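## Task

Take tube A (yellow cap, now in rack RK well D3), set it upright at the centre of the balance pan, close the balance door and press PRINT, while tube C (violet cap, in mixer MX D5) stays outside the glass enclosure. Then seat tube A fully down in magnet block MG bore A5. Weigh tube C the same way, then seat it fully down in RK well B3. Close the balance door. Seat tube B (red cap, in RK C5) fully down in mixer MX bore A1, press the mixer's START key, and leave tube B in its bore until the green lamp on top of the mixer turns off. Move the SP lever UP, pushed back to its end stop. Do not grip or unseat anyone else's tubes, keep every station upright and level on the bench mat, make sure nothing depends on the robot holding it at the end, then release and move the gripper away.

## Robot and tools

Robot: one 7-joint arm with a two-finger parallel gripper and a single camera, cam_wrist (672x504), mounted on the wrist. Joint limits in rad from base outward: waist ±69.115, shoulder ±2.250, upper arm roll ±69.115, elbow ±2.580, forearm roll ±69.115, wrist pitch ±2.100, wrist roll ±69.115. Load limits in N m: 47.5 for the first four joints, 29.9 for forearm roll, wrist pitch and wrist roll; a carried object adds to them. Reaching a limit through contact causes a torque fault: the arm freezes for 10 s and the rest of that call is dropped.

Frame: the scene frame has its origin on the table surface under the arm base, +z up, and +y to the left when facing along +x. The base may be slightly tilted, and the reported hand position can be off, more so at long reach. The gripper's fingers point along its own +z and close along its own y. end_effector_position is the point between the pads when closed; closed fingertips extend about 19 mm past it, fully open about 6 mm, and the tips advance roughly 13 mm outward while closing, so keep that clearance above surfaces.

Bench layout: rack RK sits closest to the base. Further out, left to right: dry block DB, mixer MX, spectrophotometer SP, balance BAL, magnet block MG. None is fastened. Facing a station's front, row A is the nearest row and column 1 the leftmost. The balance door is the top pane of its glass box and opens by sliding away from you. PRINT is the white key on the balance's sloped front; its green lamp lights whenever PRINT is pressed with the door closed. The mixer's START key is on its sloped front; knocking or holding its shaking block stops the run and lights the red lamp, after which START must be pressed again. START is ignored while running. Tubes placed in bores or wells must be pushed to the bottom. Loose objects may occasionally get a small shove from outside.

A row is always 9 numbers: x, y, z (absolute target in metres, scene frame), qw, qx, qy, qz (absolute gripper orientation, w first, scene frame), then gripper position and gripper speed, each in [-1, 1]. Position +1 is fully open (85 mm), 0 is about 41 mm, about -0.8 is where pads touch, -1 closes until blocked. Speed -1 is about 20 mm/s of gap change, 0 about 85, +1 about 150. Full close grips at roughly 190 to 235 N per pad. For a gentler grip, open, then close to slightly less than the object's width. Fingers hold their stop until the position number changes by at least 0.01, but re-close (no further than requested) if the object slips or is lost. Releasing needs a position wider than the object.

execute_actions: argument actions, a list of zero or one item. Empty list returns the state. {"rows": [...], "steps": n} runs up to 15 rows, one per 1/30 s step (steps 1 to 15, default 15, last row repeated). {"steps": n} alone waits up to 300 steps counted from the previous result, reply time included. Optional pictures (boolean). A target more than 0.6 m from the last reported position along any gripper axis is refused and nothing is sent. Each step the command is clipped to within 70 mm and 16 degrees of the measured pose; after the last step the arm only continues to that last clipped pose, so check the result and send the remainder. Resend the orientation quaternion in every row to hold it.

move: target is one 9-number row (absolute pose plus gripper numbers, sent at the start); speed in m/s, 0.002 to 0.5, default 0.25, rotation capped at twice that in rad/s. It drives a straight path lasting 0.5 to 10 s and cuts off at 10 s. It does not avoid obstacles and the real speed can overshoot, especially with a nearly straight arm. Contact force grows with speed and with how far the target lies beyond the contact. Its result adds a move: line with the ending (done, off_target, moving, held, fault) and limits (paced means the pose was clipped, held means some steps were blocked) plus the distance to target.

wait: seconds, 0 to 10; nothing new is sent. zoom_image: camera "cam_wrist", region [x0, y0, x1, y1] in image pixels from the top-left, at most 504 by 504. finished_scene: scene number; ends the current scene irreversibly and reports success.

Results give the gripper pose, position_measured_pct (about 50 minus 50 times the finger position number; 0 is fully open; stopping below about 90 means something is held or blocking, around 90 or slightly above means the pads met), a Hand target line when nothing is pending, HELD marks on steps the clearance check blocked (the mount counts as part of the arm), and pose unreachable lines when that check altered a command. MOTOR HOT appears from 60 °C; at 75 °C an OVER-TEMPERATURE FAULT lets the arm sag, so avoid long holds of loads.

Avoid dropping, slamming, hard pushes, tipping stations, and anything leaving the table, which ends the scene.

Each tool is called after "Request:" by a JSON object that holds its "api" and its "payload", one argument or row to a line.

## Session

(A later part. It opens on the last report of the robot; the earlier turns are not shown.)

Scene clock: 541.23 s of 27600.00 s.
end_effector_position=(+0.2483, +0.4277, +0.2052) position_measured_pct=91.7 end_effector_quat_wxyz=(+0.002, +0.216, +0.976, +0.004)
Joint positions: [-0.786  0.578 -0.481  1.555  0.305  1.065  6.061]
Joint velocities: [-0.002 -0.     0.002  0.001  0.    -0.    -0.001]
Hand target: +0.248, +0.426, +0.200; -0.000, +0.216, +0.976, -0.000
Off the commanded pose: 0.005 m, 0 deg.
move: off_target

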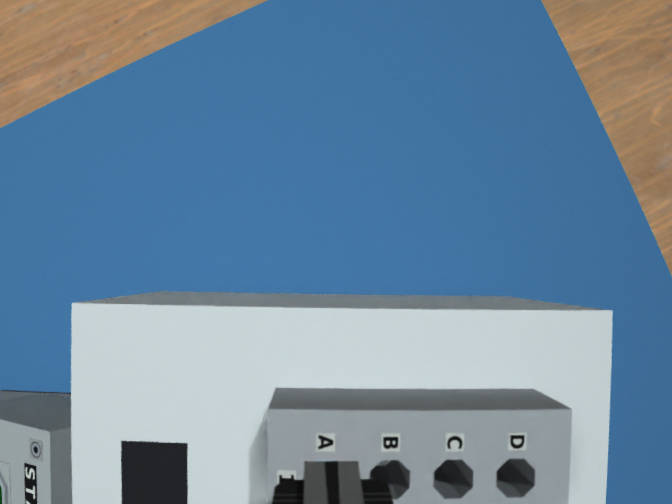

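Request:
{"api": "move", "payload": {
  "target": [0.248,0.4265,0.255,0,0.2164,0.9763,0,-1,0],
  "speed": 0.1
}}

Request:
{"api": "move", "payload": {
  "target": [0.2192,0.2633,0.24,0,0.8434,0.5373,0,-1,0],
  "speed": 0.35
}}

Request:
{"api": "move", "payload": {
  "target": [0.2192,0.2633,0.15,0,0.8434,0.5373,0,-1,0],
  "speed": 0.15
}}

Scene clock: 549.20 s of 27600.00 s.
end_effector_position=(+0.2479, +0.4265, +0.2549) position_measured_pct=91.7 end_effector_quat_wxyz=(-0.000, +0.216, +0.976, -0.000)
Joint positions: [-0.777  0.527 -0.497  1.466  0.268  1.206  6.094]
Joint velocities: [-0.    -0.001  0.001 -0.001 -0.     0.001 -0.   ]
Hand target: +0.248, +0.427, +0.255; +0.000, +0.216, +0.976, +0.000
Off the commanded pose: 0.000 m, 0 deg.
move: done

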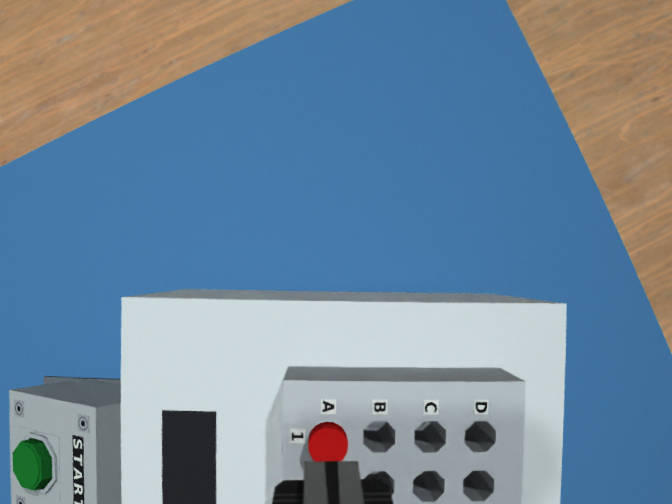

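Scene clock: 551.83 s of 27600.00 s.
end_effector_position=(+0.2195, +0.2631, +0.2398) position_measured_pct=91.7 end_effector_quat_wxyz=(-0.000, +0.844, +0.537, -0.000)
Joint positions: [-0.78   0.19  -0.192  1.987  0.05   0.958  4.838]
Joint velocities: [-0.001 -0.004 -0.002  0.     0.    -0.001 -0.001]
Hand target: +0.219, +0.263, +0.240; -0.000, +0.844, +0.537, +0.000
Off the commanded pose: 0.000 m, 0 deg.
move: done

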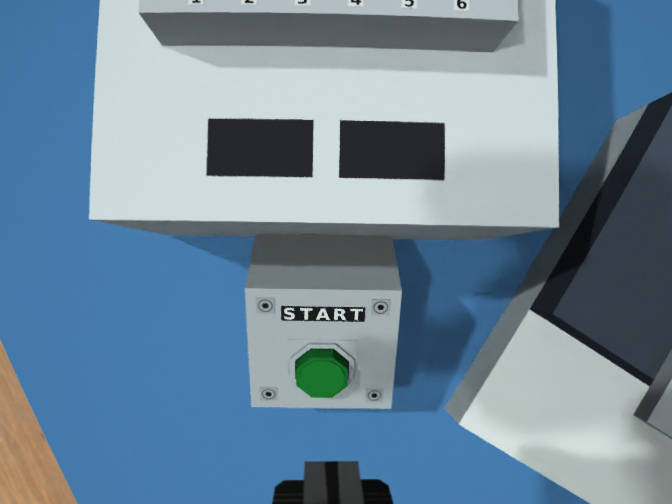

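Scene clock: 552.80 s of 27600.00 s.
end_effector_position=(+0.2194, +0.2634, +0.1503) position_measured_pct=91.7 end_effector_quat_wxyz=(-0.000, +0.843, +0.537, +0.000)
Joint positions: [-0.804  0.358 -0.176  2.13   0.111  0.649  4.778]
Joint velocities: [-0.001  0.007 -0.002  0.     0.    -0.001 -0.   ]
Hand target: +0.219, +0.263, +0.150; +0.000, +0.843, +0.537, +0.000
Off the commanded pose: 0.000 m, 0 deg.
move: done

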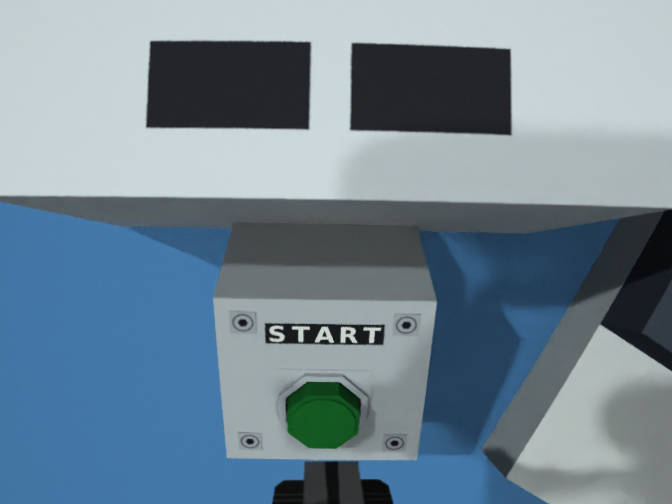

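Request:
{"api": "move", "payload": {
  "target": [0.2178,0.2655,0.102,0,0.8434,0.5373,0,-1,0],
  "speed": 0.1
}}

Request:
{"api": "move", "payload": {
  "target": [0.2178,0.2655,0.0845,0,0.8434,0.5373,0,-1,0],
  "speed": 0.02
}}

Request:
{"api": "move", "payload": {
  "target": [0.2178,0.2655,0.2,0,0.8434,0.5373,0,-1,0],
  "speed": 0.15
}}

Request:
{"api": "move", "payload": {
  "target": [0.27,0.13,0.28,0,0.9483,0.3173,0,-0.2,0],
  "speed": 0.25
}}

Scene clock: 561.27 s of 27600.00 s.
end_effector_position=(+0.2180, +0.2656, +0.1023) position_measured_pct=91.7 end_effector_quat_wxyz=(-0.000, +0.843, +0.537, +0.000)
Joint positions: [-0.838  0.474 -0.146  2.18   0.155  0.485  4.729]
Joint velocities: [-0.     0.007 -0.001  0.001  0.001 -0.002 -0.002]
Hand target: +0.218, +0.266, +0.102; +0.000, +0.843, +0.537, +0.000
Off the commanded pose: 0.000 m, 0 deg.
move: done

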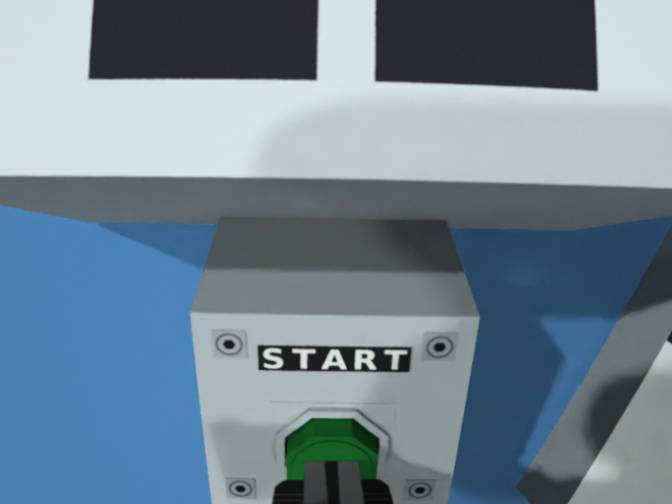

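Scene clock: 562.37 s of 27600.00 s.
end_effector_position=(+0.2181, +0.2656, +0.0885) position_measured_pct=91.7 end_effector_quat_wxyz=(-0.000, +0.843, +0.537, +0.003)
Joint positions: [-0.851  0.508 -0.132  2.196  0.17   0.431  4.715]
Joint velocities: [-0.001 -0.     0.001  0.001  0.001 -0.001 -0.001]
Hand target: +0.218, +0.265, +0.085; +0.000, +0.843, +0.537, -0.000
Off the commanded pose: 0.004 m, 0 deg.
move: off_target

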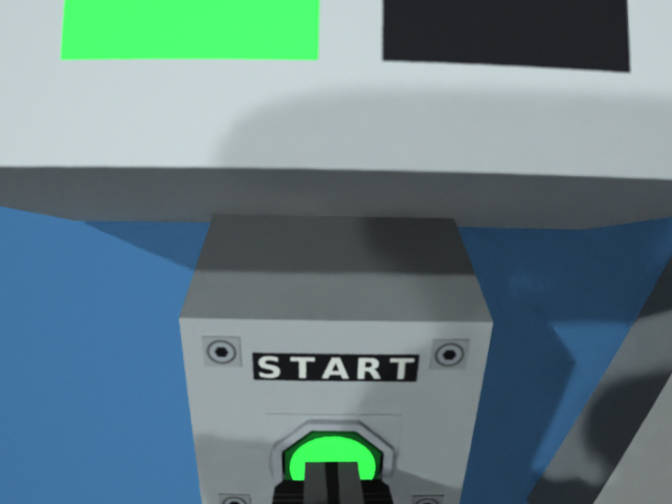

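Scene clock: 563.50 s of 27600.00 s.
end_effector_position=(+0.2177, +0.2654, +0.1997) position_measured_pct=91.7 end_effector_quat_wxyz=(+0.000, +0.843, +0.537, -0.000)
Joint positions: [-0.796  0.259 -0.188  2.056  0.073  0.822  4.807]
Joint velocities: [ 0.001 -0.005  0.001  0.    -0.    -0.002  0.001]
Hand target: +0.218, +0.265, +0.200; -0.000, +0.843, +0.537, -0.000
Off the commanded pose: 0.000 m, 0 deg.
move: done

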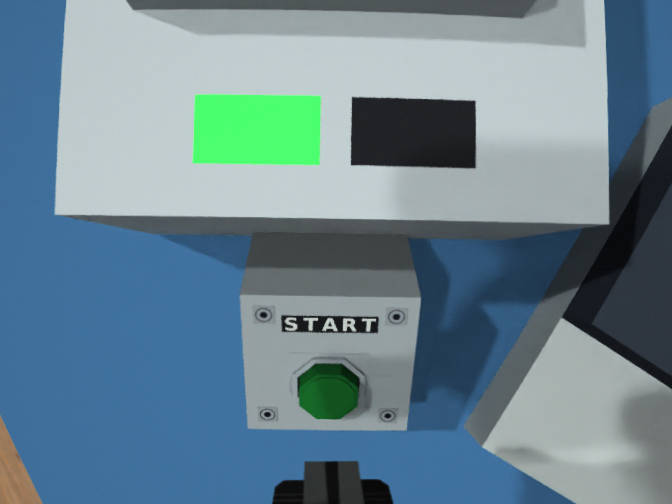

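Scene clock: 564.87 s of 27600.00 s.
end_effector_position=(+0.2700, +0.1298, +0.2798) position_measured_pct=59.9 end_effector_quat_wxyz=(+0.000, +0.948, +0.317, -0.000)
Joint positions: [-0.54   0.031  0.021  2.024  0.     1.074  4.827]
Joint velocities: [ 0.001 -0.003  0.005 -0.001 -0.    -0.    -0.001]
Hand target: +0.270, +0.130, +0.280; +0.000, +0.948, +0.317, +0.000
Off the commanded pose: 0.000 m, 0 deg.
move: done

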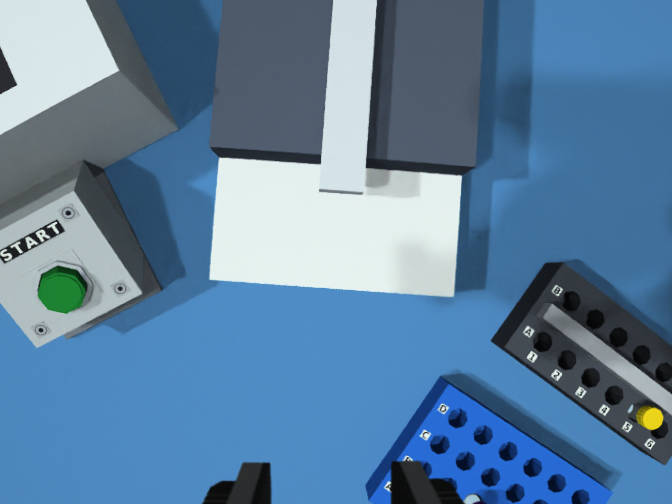

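Request:
{"api": "move", "payload": {
  "target": [0.3532,0.1825,0.30,0,0.9593,0.2823,0,-0.2,0],
  "speed": 0.2
}}

Scene clock: 583.10 s of 27600.00 s.
end_effector_position=(+0.3532, +0.1824, +0.3006) position_measured_pct=59.9 end_effector_quat_wxyz=(+0.000, +0.959, +0.282, +0.001)
Joint positions: [-0.553  0.23   0.032  1.711 -0.007  1.188  4.753]
Joint velocities: [ 0.     0.013 -0.    -0.004  0.     0.002 -0.001]
Hand target: +0.353, +0.182, +0.300; +0.000, +0.959, +0.282, +0.000
Off the commanded pose: 0.001 m, 0 deg.
move: done

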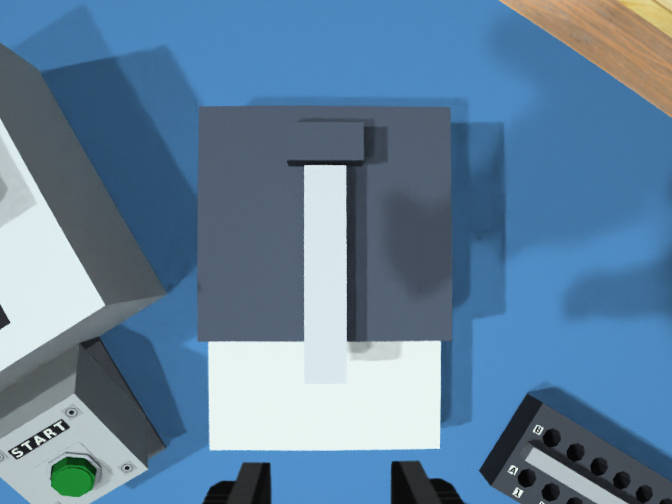

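Request:
{"api": "move", "payload": {
  "target": [0.3599,0.1868,0.14,0,0.9593,0.2823,0,-0.15,0],
  "speed": 0.2
}}

Request:
{"api": "move", "payload": {
  "target": [0.3599,0.1868,0.106,0,0.9593,0.2823,0,-0.15,0],
  "speed": 0.03
}}

Scene clock: 604.97 s of 27600.00 s.
end_effector_position=(+0.3602, +0.1869, +0.1404) position_measured_pct=57.5 end_effector_quat_wxyz=(+0.000, +0.959, +0.283, +0.000)
Joint positions: [-0.543  0.478  0.02   1.95  -0.014  0.701  4.758]
Joint velocities: [-0.     0.008 -0.     0.001 -0.    -0.002  0.001]
Hand target: +0.360, +0.187, +0.140; +0.000, +0.959, +0.282, +0.000
Off the commanded pose: 0.001 m, 0 deg.
move: done

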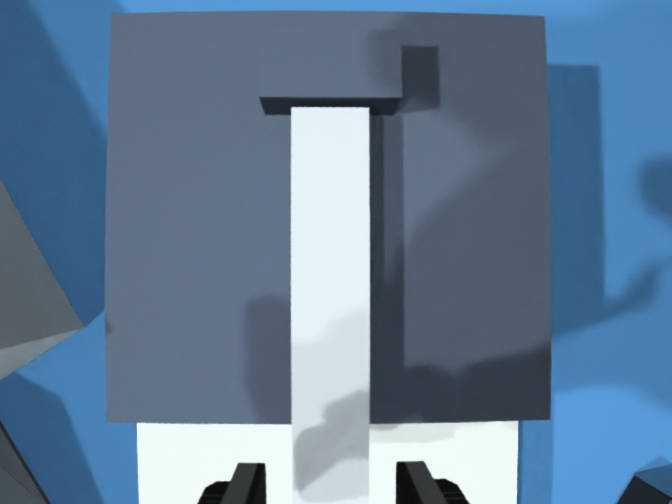

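Scene clock: 606.33 s of 27600.00 s.
end_effector_position=(+0.3600, +0.1868, +0.1062) position_measured_pct=57.5 end_effector_quat_wxyz=(+0.000, +0.959, +0.282, +0.000)
Joint positions: [-0.54   0.548  0.017  1.982 -0.015  0.599  4.759]
Joint velocities: [ 0.001  0.003 -0.    -0.     0.     0.    -0.001]
Hand target: +0.360, +0.187, +0.106; +0.000, +0.959, +0.282, +0.000
Off the commanded pose: 0.000 m, 0 deg.
move: done

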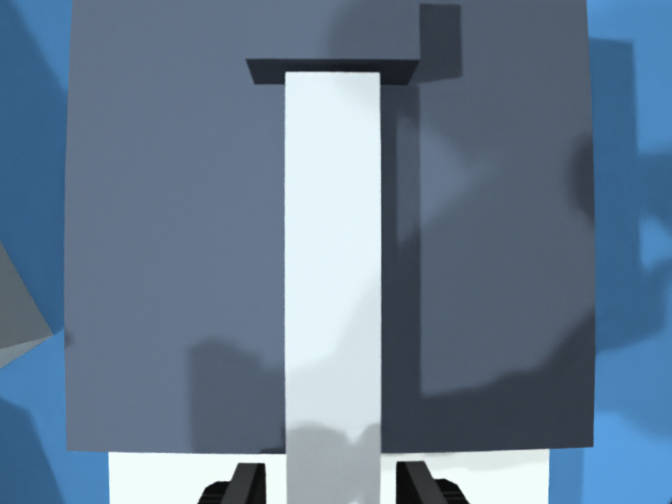

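Request:
{"api": "move", "payload": {
  "target": [0.3599,0.1868,0.098,0,0.9593,0.2823,0,-0.15,0],
  "speed": 0.02
}}

Request:
{"api": "move", "payload": {
  "target": [0.3599,0.1868,0.098,0,0.9593,0.2823,0,-0.42,-0.7],
  "speed": 0.02
}}

Scene clock: 612.83 s of 27600.00 s.
end_effector_position=(+0.3597, +0.1866, +0.0980) position_measured_pct=57.5 end_effector_quat_wxyz=(+0.000, +0.959, +0.282, -0.000)
Joint positions: [-0.539  0.566  0.016  1.988 -0.015  0.576  4.76 ]
Joint velocities: [ 0.002  0.002 -0.    -0.001  0.    -0.    -0.002]
Hand target: +0.360, +0.187, +0.098; +0.000, +0.959, +0.282, +0.000
Off the commanded pose: 0.000 m, 0 deg.
move: done

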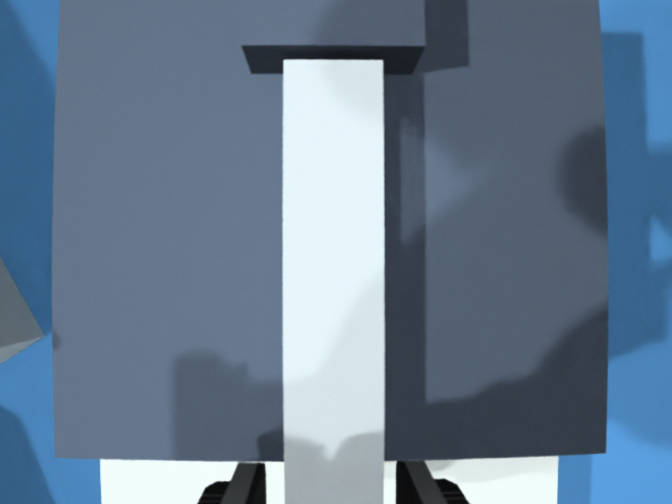

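Scene clock: 613.53 s of 27600.00 s.
end_effector_position=(+0.3598, +0.1864, +0.0980) position_measured_pct=69.0 end_effector_quat_wxyz=(+0.000, +0.959, +0.282, -0.000)
Joint positions: [-0.539  0.565  0.016  1.988 -0.015  0.576  4.759]
Joint velocities: [ 0.    -0.001 -0.001 -0.     0.    -0.001 -0.   ]
Hand target: +0.360, +0.187, +0.098; -0.000, +0.959, +0.282, -0.000
Off the commanded pose: 0.000 m, 0 deg.
move: done

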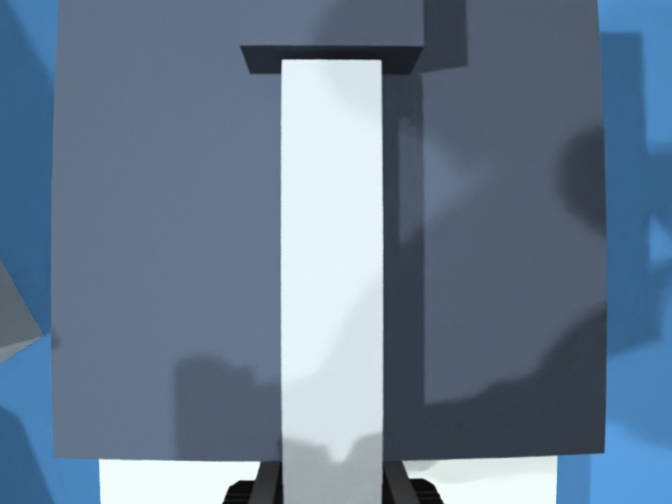

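Request:
{"api": "move", "payload": {
  "target": [0.3600,0.1865,0.098,0,0.9593,0.2823,0,-0.33,-0.7],
  "speed": 0.02
}}

Request:
{"api": "move", "payload": {
  "target": [0.3600,0.1865,0.098,0,0.9593,0.2823,0,-0.40,-0.9],
  "speed": 0.02
}}

Request:
{"api": "move", "payload": {
  "target": [0.3629,0.1884,0.1244,0,0.9593,0.2823,0,-0.40,-0.9],
  "speed": 0.03
}}

Scene clock: 619.97 s of 27600.00 s.
end_effector_position=(+0.3598, +0.1864, +0.0979) position_measured_pct=66.7 end_effector_quat_wxyz=(+0.000, +0.959, +0.282, -0.000)
Joint positions: [-0.538  0.566  0.015  1.988 -0.015  0.576  4.76 ]
Joint velocities: [-0.001 -0.     0.     0.    -0.     0.001 -0.   ]
Hand target: +0.360, +0.186, +0.098; +0.000, +0.959, +0.282, -0.000
Off the commanded pose: 0.000 m, 0 deg.
move: done

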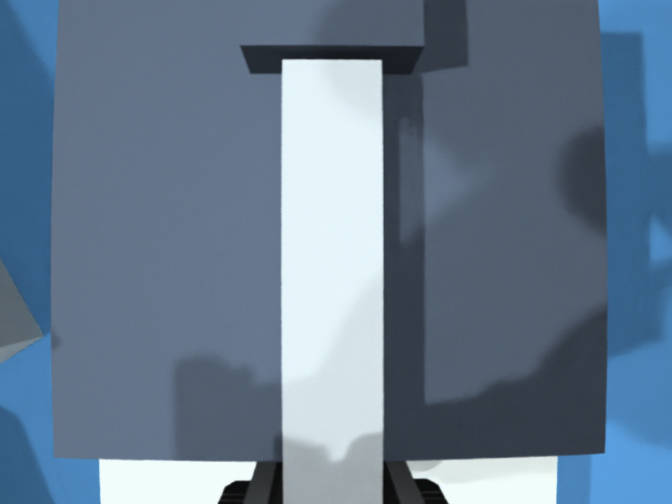

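Scene clock: 620.67 s of 27600.00 s.
end_effector_position=(+0.3598, +0.1863, +0.0980) position_measured_pct=68.7 end_effector_quat_wxyz=(+0.000, +0.959, +0.282, -0.000)
Joint positions: [-0.538  0.566  0.015  1.988 -0.015  0.576  4.76 ]
Joint velocities: [-0.     0.     0.     0.     0.     0.001  0.   ]
Hand target: +0.360, +0.187, +0.098; -0.000, +0.959, +0.282, -0.000
Off the commanded pose: 0.000 m, 0 deg.
move: done

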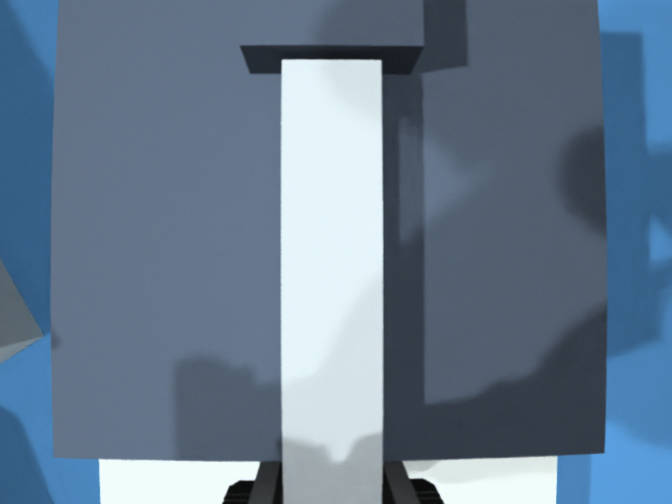

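Scene clock: 621.80 s of 27600.00 s.
end_effector_position=(+0.3625, +0.1881, +0.1236) position_measured_pct=68.7 end_effector_quat_wxyz=(+0.000, +0.959, +0.282, -0.001)
Joint positions: [-0.54   0.517  0.018  1.955 -0.015  0.659  4.759]
Joint velocities: [ 0.    -0.002 -0.001 -0.001  0.     0.002  0.001]
Hand target: +0.363, +0.188, +0.124; -0.000, +0.959, +0.282, -0.000
Off the commanded pose: 0.001 m, 0 deg.
move: done

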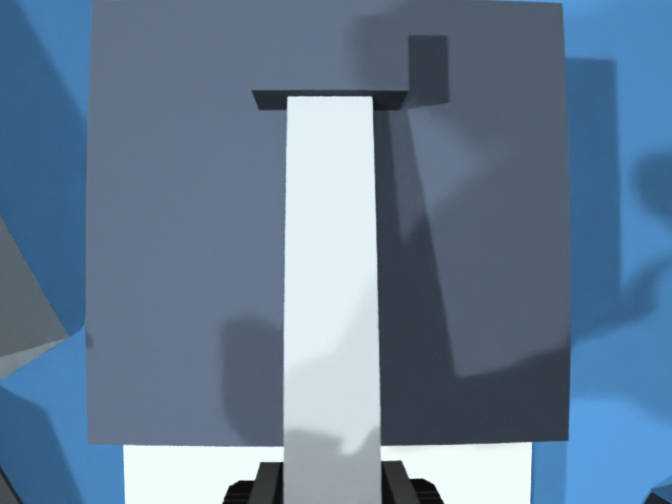

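Request:
{"api": "move", "payload": {
  "target": [0.3715,0.1939,0.149,0,0.9593,0.2823,0,-0.40,-0.9],
  "speed": 0.05
}}

Request:
{"api": "move", "payload": {
  "target": [0.3851,0.2027,0.1701,0,0.9593,0.2823,0,-0.40,-0.9],
  "speed": 0.05
}}

Request:
{"api": "move", "payload": {
  "target": [0.4029,0.2141,0.1863,0,0.9593,0.2823,0,-0.40,-0.9],
  "speed": 0.05
}}

Scene clock: 628.93 s of 27600.00 s.
end_effector_position=(+0.3708, +0.1934, +0.1480) position_measured_pct=68.7 end_effector_quat_wxyz=(+0.000, +0.959, +0.282, -0.001)
Joint positions: [-0.543  0.486  0.021  1.897 -0.014  0.749  4.758]
Joint velocities: [-0.    -0.001  0.001  0.001  0.     0.002 -0.002]
Hand target: +0.371, +0.194, +0.149; -0.000, +0.959, +0.282, -0.000
Off the commanded pose: 0.001 m, 0 deg.
move: done

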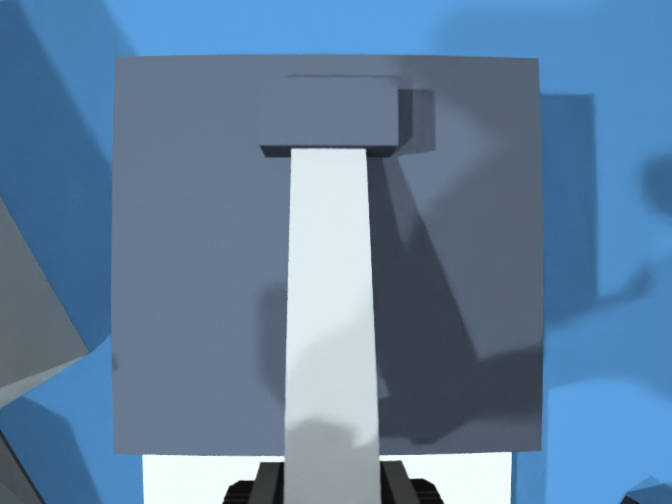

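Scene clock: 629.77 s of 27600.00 s.
end_effector_position=(+0.3840, +0.2019, +0.1688) position_measured_pct=68.7 end_effector_quat_wxyz=(+0.001, +0.959, +0.282, -0.002)
Joint positions: [-0.546  0.478  0.023  1.819 -0.014  0.837  4.756]
Joint velocities: [ 0.001  0.001 -0.001 -0.     0.     0.     0.001]
Hand target: +0.385, +0.203, +0.170; -0.000, +0.959, +0.282, -0.000
Off the commanded pose: 0.002 m, 0 deg.
move: done

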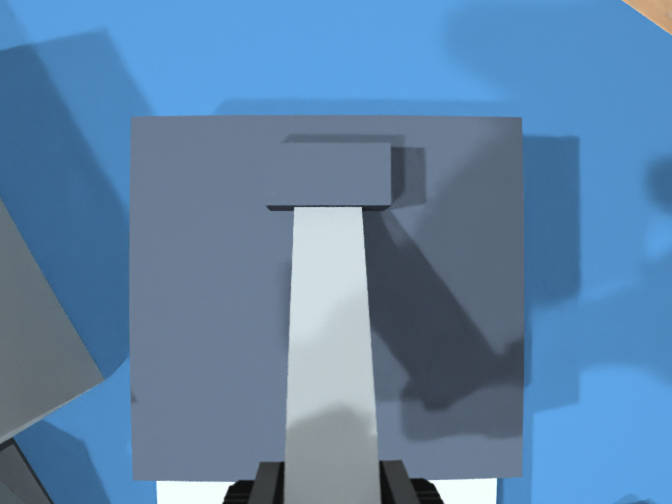

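Scene clock: 630.60 s of 27600.00 s.
end_effector_position=(+0.4015, +0.2131, +0.1850) position_measured_pct=68.7 end_effector_quat_wxyz=(+0.001, +0.959, +0.282, -0.003)
Joint positions: [-0.548  0.492  0.025  1.726 -0.015  0.916  4.755]
Joint velocities: [ 0.     0.001 -0.001 -0.001  0.     0.003 -0.   ]
Hand target: +0.403, +0.214, +0.186; +0.000, +0.959, +0.282, +0.000
Off the commanded pose: 0.002 m, 0 deg.
move: done

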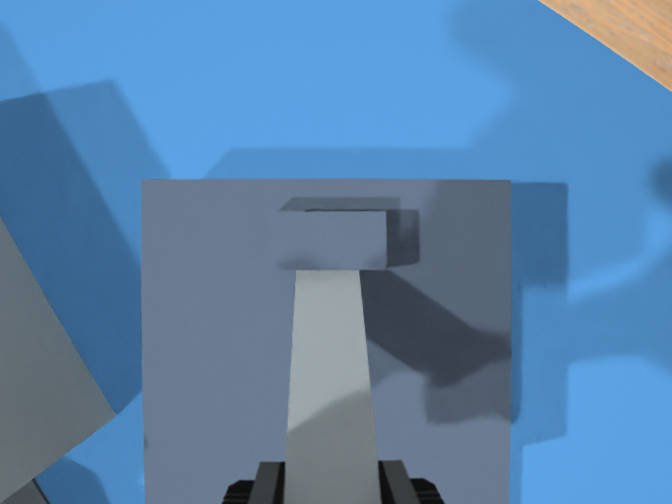

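Request:
{"api": "move", "payload": {
  "target": [0.4235,0.2275,0.1965,0,0.9593,0.2823,0,-0.40,-0.9],
  "speed": 0.05
}}

Request:
{"api": "move", "payload": {
  "target": [0.4457,0.2418,0.200,0,0.9593,0.2823,0,-0.40,-0.9],
  "speed": 0.05
}}

Request:
{"api": "move", "payload": {
  "target": [0.4575,0.2494,0.199,0,0.9593,0.2823,0,-0.40,-0.9],
  "speed": 0.03
}}

Scene clock: 639.33 s of 27600.00 s.
end_effector_position=(+0.4219, +0.2263, +0.1950) position_measured_pct=68.7 end_effector_quat_wxyz=(+0.001, +0.959, +0.282, -0.003)
Joint positions: [-0.55   0.526  0.027  1.626 -0.016  0.984  4.754]
Joint velocities: [ 0.001  0.001 -0.001 -0.002  0.     0.     0.001]
Hand target: +0.423, +0.228, +0.197; +0.000, +0.959, +0.282, +0.000
Off the commanded pose: 0.003 m, 0 deg.
move: done

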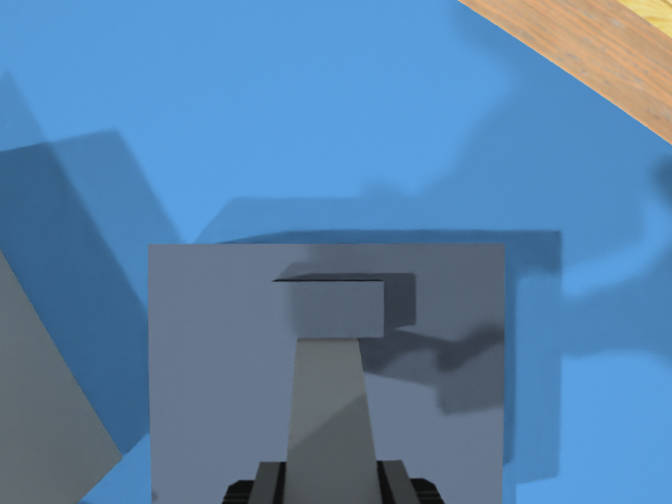

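Scene clock: 640.17 s of 27600.00 s.
end_effector_position=(+0.4437, +0.2404, +0.1983) position_measured_pct=68.7 end_effector_quat_wxyz=(+0.001, +0.959, +0.282, -0.004)
Joint positions: [-0.551  0.574  0.028  1.524 -0.017  1.039  4.753]
Joint velocities: [ 0.     0.001 -0.001 -0.003  0.     0.003 -0.002]
Hand target: +0.446, +0.242, +0.200; +0.000, +0.959, +0.282, +0.000
Off the commanded pose: 0.003 m, 0 deg.
move: done

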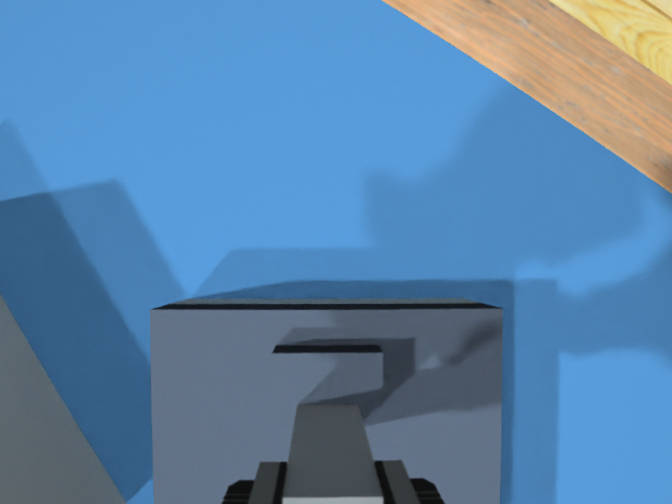

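Scene clock: 640.93 s of 27600.00 s.
end_effector_position=(+0.4556, +0.2480, +0.1972) position_measured_pct=68.7 end_effector_quat_wxyz=(+0.001, +0.959, +0.282, -0.003)
Joint positions: [-0.552  0.605  0.029  1.471 -0.018  1.061  4.753]
Joint velocities: [ 0.001  0.002  0.    -0.003  0.     0.001 -0.   ]
Hand target: +0.457, +0.249, +0.199; +0.000, +0.959, +0.282, +0.000
Off the commanded pose: 0.003 m, 0 deg.
move: done

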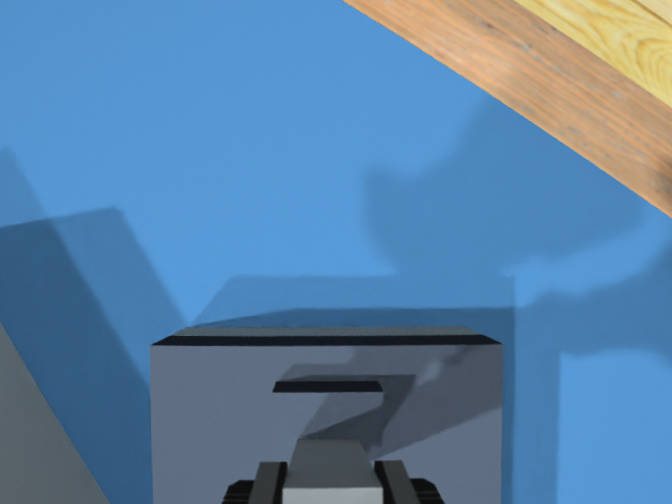

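Request:
{"api": "move", "payload": {
  "target": [0.4642,0.2537,0.197,0,0.9593,0.2823,0,-0.40,-0.9],
  "speed": 0.02
}}

Scene clock: 644.63 s of 27600.00 s.
end_effector_position=(+0.4613, +0.2516, +0.1967) position_measured_pct=68.7 end_effector_quat_wxyz=(+0.001, +0.959, +0.282, -0.004)
Joint positions: [-0.552  0.62   0.029  1.443 -0.019  1.074  4.753]
Joint velocities: [ 0.001  0.001  0.001 -0.001  0.001  0.002 -0.001]
Hand target: +0.464, +0.254, +0.197; +0.000, +0.959, +0.282, -0.000
Off the commanded pose: 0.004 m, 0 deg.
move: off_target

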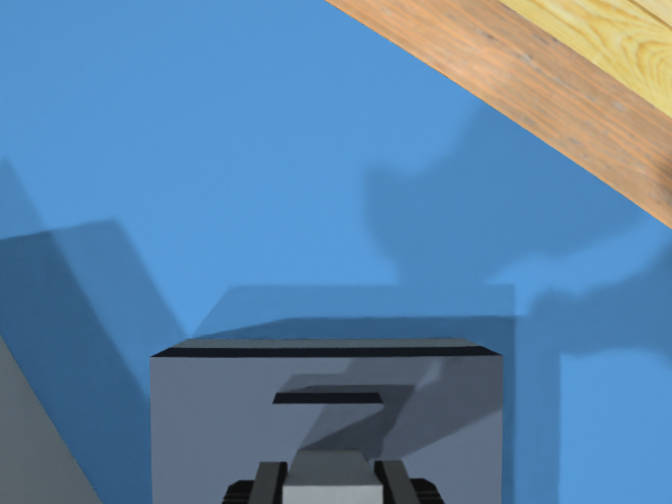

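Request:
{"api": "move", "payload": {
  "target": [0.4613,0.2516,0.1967,0,0.9593,0.2823,0,-0.15,-0.5],
  "speed": 0.02
}}

Request:
{"api": "move", "payload": {
  "target": [0.4613,0.2516,0.25,0,0.9593,0.2823,0,-0.15,0],
  "speed": 0.1
}}

Request:
{"api": "move", "payload": {
  "target": [0.33,0.24,0.42,0,0.9593,0.2823,0,-0.15,0],
  "speed": 0.25
}}

Scene clock: 651.53 s of 27600.00 s.
end_effector_position=(+0.4613, +0.2516, +0.1967) position_measured_pct=57.5 end_effector_quat_wxyz=(-0.000, +0.959, +0.282, -0.000)
Joint positions: [-0.551  0.615  0.028  1.454 -0.019  1.061  4.753]
Joint velocities: [ 0.    -0.001 -0.001  0.    -0.    -0.001  0.002]
Hand target: +0.461, +0.252, +0.197; -0.000, +0.959, +0.282, -0.000
Off the commanded pose: 0.000 m, 0 deg.
move: done

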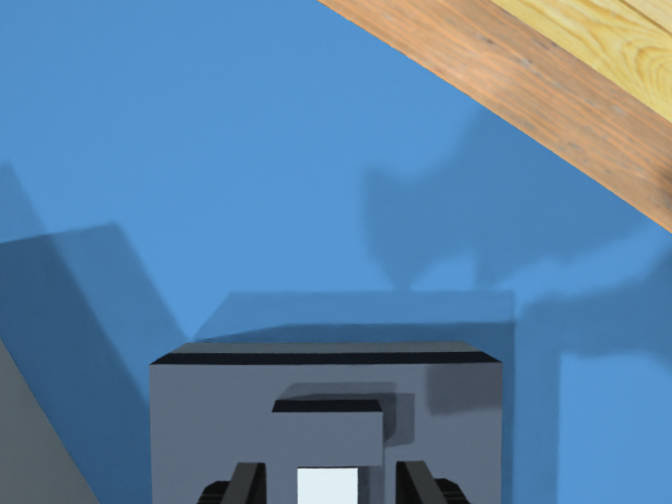

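Scene clock: 652.37 s of 27600.00 s.
end_effector_position=(+0.4612, +0.2516, +0.2499) position_measured_pct=57.5 end_effector_quat_wxyz=(-0.000, +0.959, +0.282, -0.000)
Joint positions: [-0.553  0.56   0.032  1.367 -0.018  1.203  4.753]
Joint velocities: [ 0.    -0.001 -0.    -0.001 -0.     0.003 -0.001]
Hand target: +0.461, +0.252, +0.250; -0.000, +0.959, +0.282, -0.000
Off the commanded pose: 0.000 m, 0 deg.
move: done

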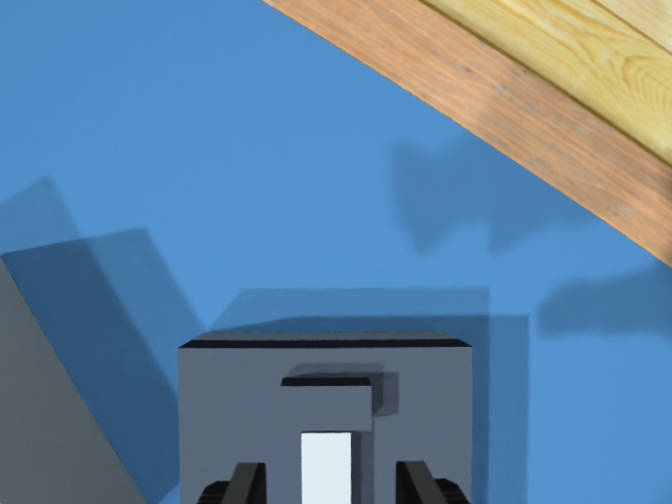

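Scene clock: 653.63 s of 27600.00 s.
end_effector_position=(+0.3300, +0.2400, +0.4196) position_measured_pct=57.5 end_effector_quat_wxyz=(-0.001, +0.959, +0.282, -0.000)
Joint positions: [-0.68   0.202  0.     1.359  0.     1.569  4.592]
Joint velocities: [-0.001 -0.004 -0.002 -0.     0.001  0.002 -0.   ]
Hand target: +0.330, +0.240, +0.420; -0.001, +0.959, +0.282, -0.000
Off the commanded pose: 0.000 m, 0 deg.
move: done

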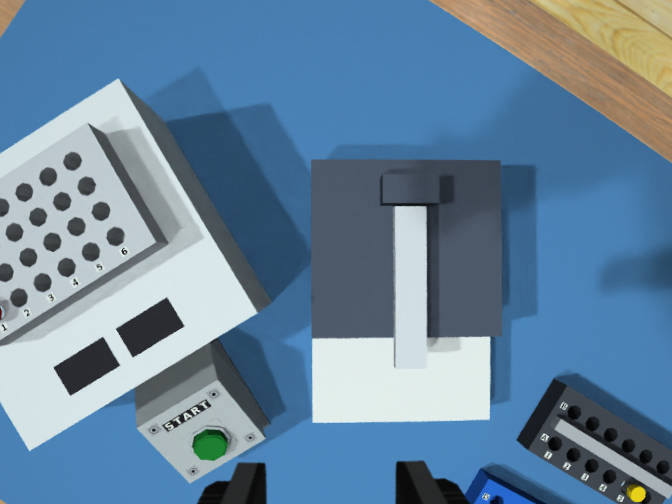

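Request:
{"api": "move", "payload": {
  "target": [0.3600,0.1865,0.14,0,0.9593,0.2823,0,-0.15,0],
  "speed": 0.3
}}

Request:
{"api": "move", "payload": {
  "target": [0.3600,0.1865,0.098,0,0.9593,0.2823,0,-0.15,0],
  "speed": 0.05
}}

Request:
{"api": "move", "payload": {
  "target": [0.3600,0.1865,0.098,0,0.9593,0.2823,0,-0.39,-0.8],
  "speed": 0.02
}}

Request:
{"api": "move", "payload": {
  "target": [0.3629,0.1884,0.124,0,0.9593,0.2823,0,-0.39,-0.8],
  "speed": 0.05
}}

Request:
{"api": "move", "payload": {
  "target": [0.3715,0.1939,0.148,0,0.9593,0.2823,0,-0.39,-0.8],
  "speed": 0.05
}}

Scene clock: 675.63 s of 27600.00 s.
end_effector_position=(+0.3603, +0.1865, +0.1404) position_measured_pct=57.5 end_effector_quat_wxyz=(+0.000, +0.959, +0.283, +0.000)
Joint positions: [-0.545  0.478  0.025  1.95  -0.016  0.701  4.762]
Joint velocities: [ 0.002  0.006  0.001  0.    -0.001  0.002  0.001]
Hand target: +0.360, +0.186, +0.140; +0.001, +0.959, +0.283, +0.000
Off the commanded pose: 0.000 m, 0 deg.
move: done

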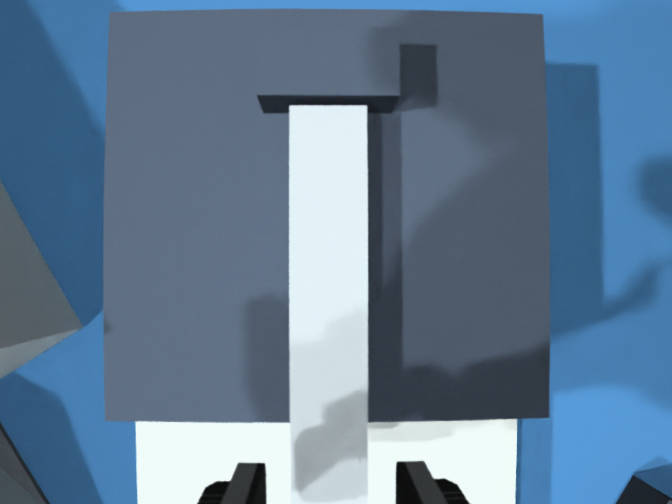

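Scene clock: 676.77 s of 27600.00 s.
end_effector_position=(+0.3601, +0.1865, +0.0982) position_measured_pct=57.5 end_effector_quat_wxyz=(+0.000, +0.959, +0.282, +0.000)
Joint positions: [-0.541  0.565  0.019  1.988 -0.019  0.576  4.764]
Joint velocities: [ 0.001  0.004 -0.002  0.001 -0.     0.    -0.001]
Hand target: +0.360, +0.186, +0.098; +0.000, +0.959, +0.282, +0.000
Off the commanded pose: 0.000 m, 0 deg.
move: done

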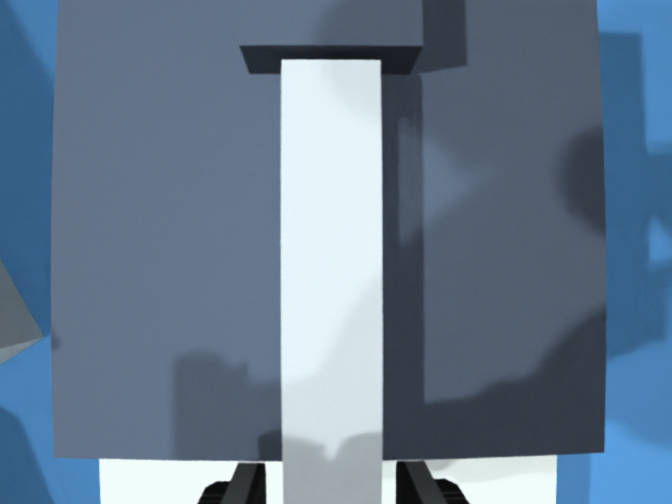

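Scene clock: 677.47 s of 27600.00 s.
end_effector_position=(+0.3600, +0.1865, +0.0981) position_measured_pct=68.7 end_effector_quat_wxyz=(-0.000, +0.959, +0.282, +0.000)
Joint positions: [-0.541  0.565  0.019  1.988 -0.019  0.576  4.764]
Joint velocities: [-0.     0.     0.002 -0.     0.     0.     0.   ]
Hand target: +0.360, +0.186, +0.098; +0.000, +0.959, +0.282, +0.000
Off the commanded pose: 0.000 m, 0 deg.
move: done

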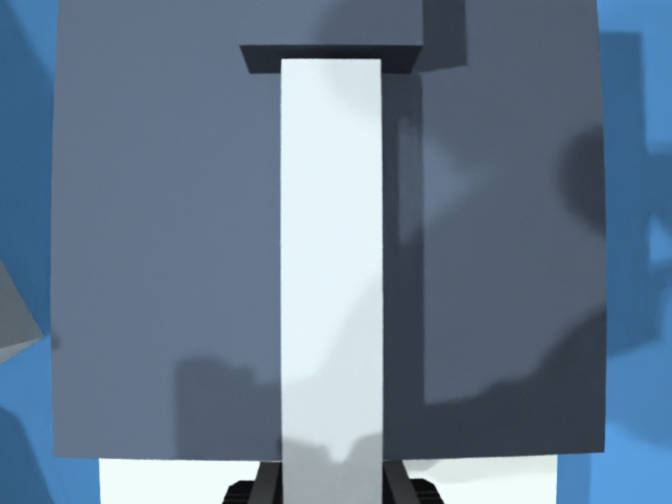

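Scene clock: 678.27 s of 27600.00 s.
end_effector_position=(+0.3627, +0.1882, +0.1234) position_measured_pct=68.7 end_effector_quat_wxyz=(+0.000, +0.959, +0.282, -0.001)
Joint positions: [-0.543  0.517  0.022  1.955 -0.018  0.658  4.763]
Joint velocities: [ 0.    -0.003  0.001  0.     0.    -0.     0.   ]
Hand target: +0.363, +0.188, +0.124; -0.000, +0.959, +0.282, -0.000
Off the commanded pose: 0.001 m, 0 deg.
move: done

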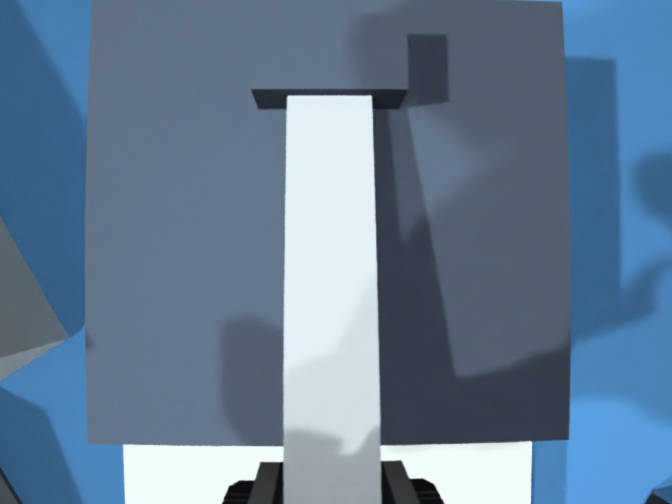

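Scene clock: 679.07 s of 27600.00 s.
end_effector_position=(+0.3706, +0.1934, +0.1471) position_measured_pct=68.7 end_effector_quat_wxyz=(+0.000, +0.959, +0.282, -0.001)
Joint positions: [-0.546  0.488  0.025  1.898 -0.017  0.746  4.761]
Joint velocities: [-0.001 -0.002 -0.    -0.001  0.    -0.001  0.   ]
Hand target: +0.371, +0.194, +0.148; -0.000, +0.959, +0.282, -0.000
Off the commanded pose: 0.001 m, 0 deg.
move: done

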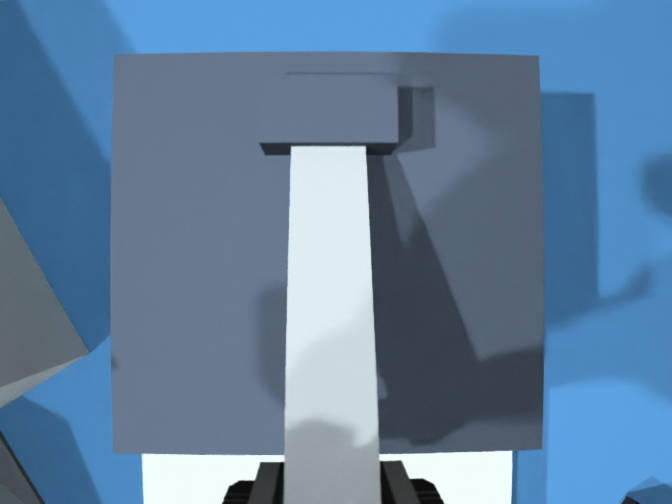

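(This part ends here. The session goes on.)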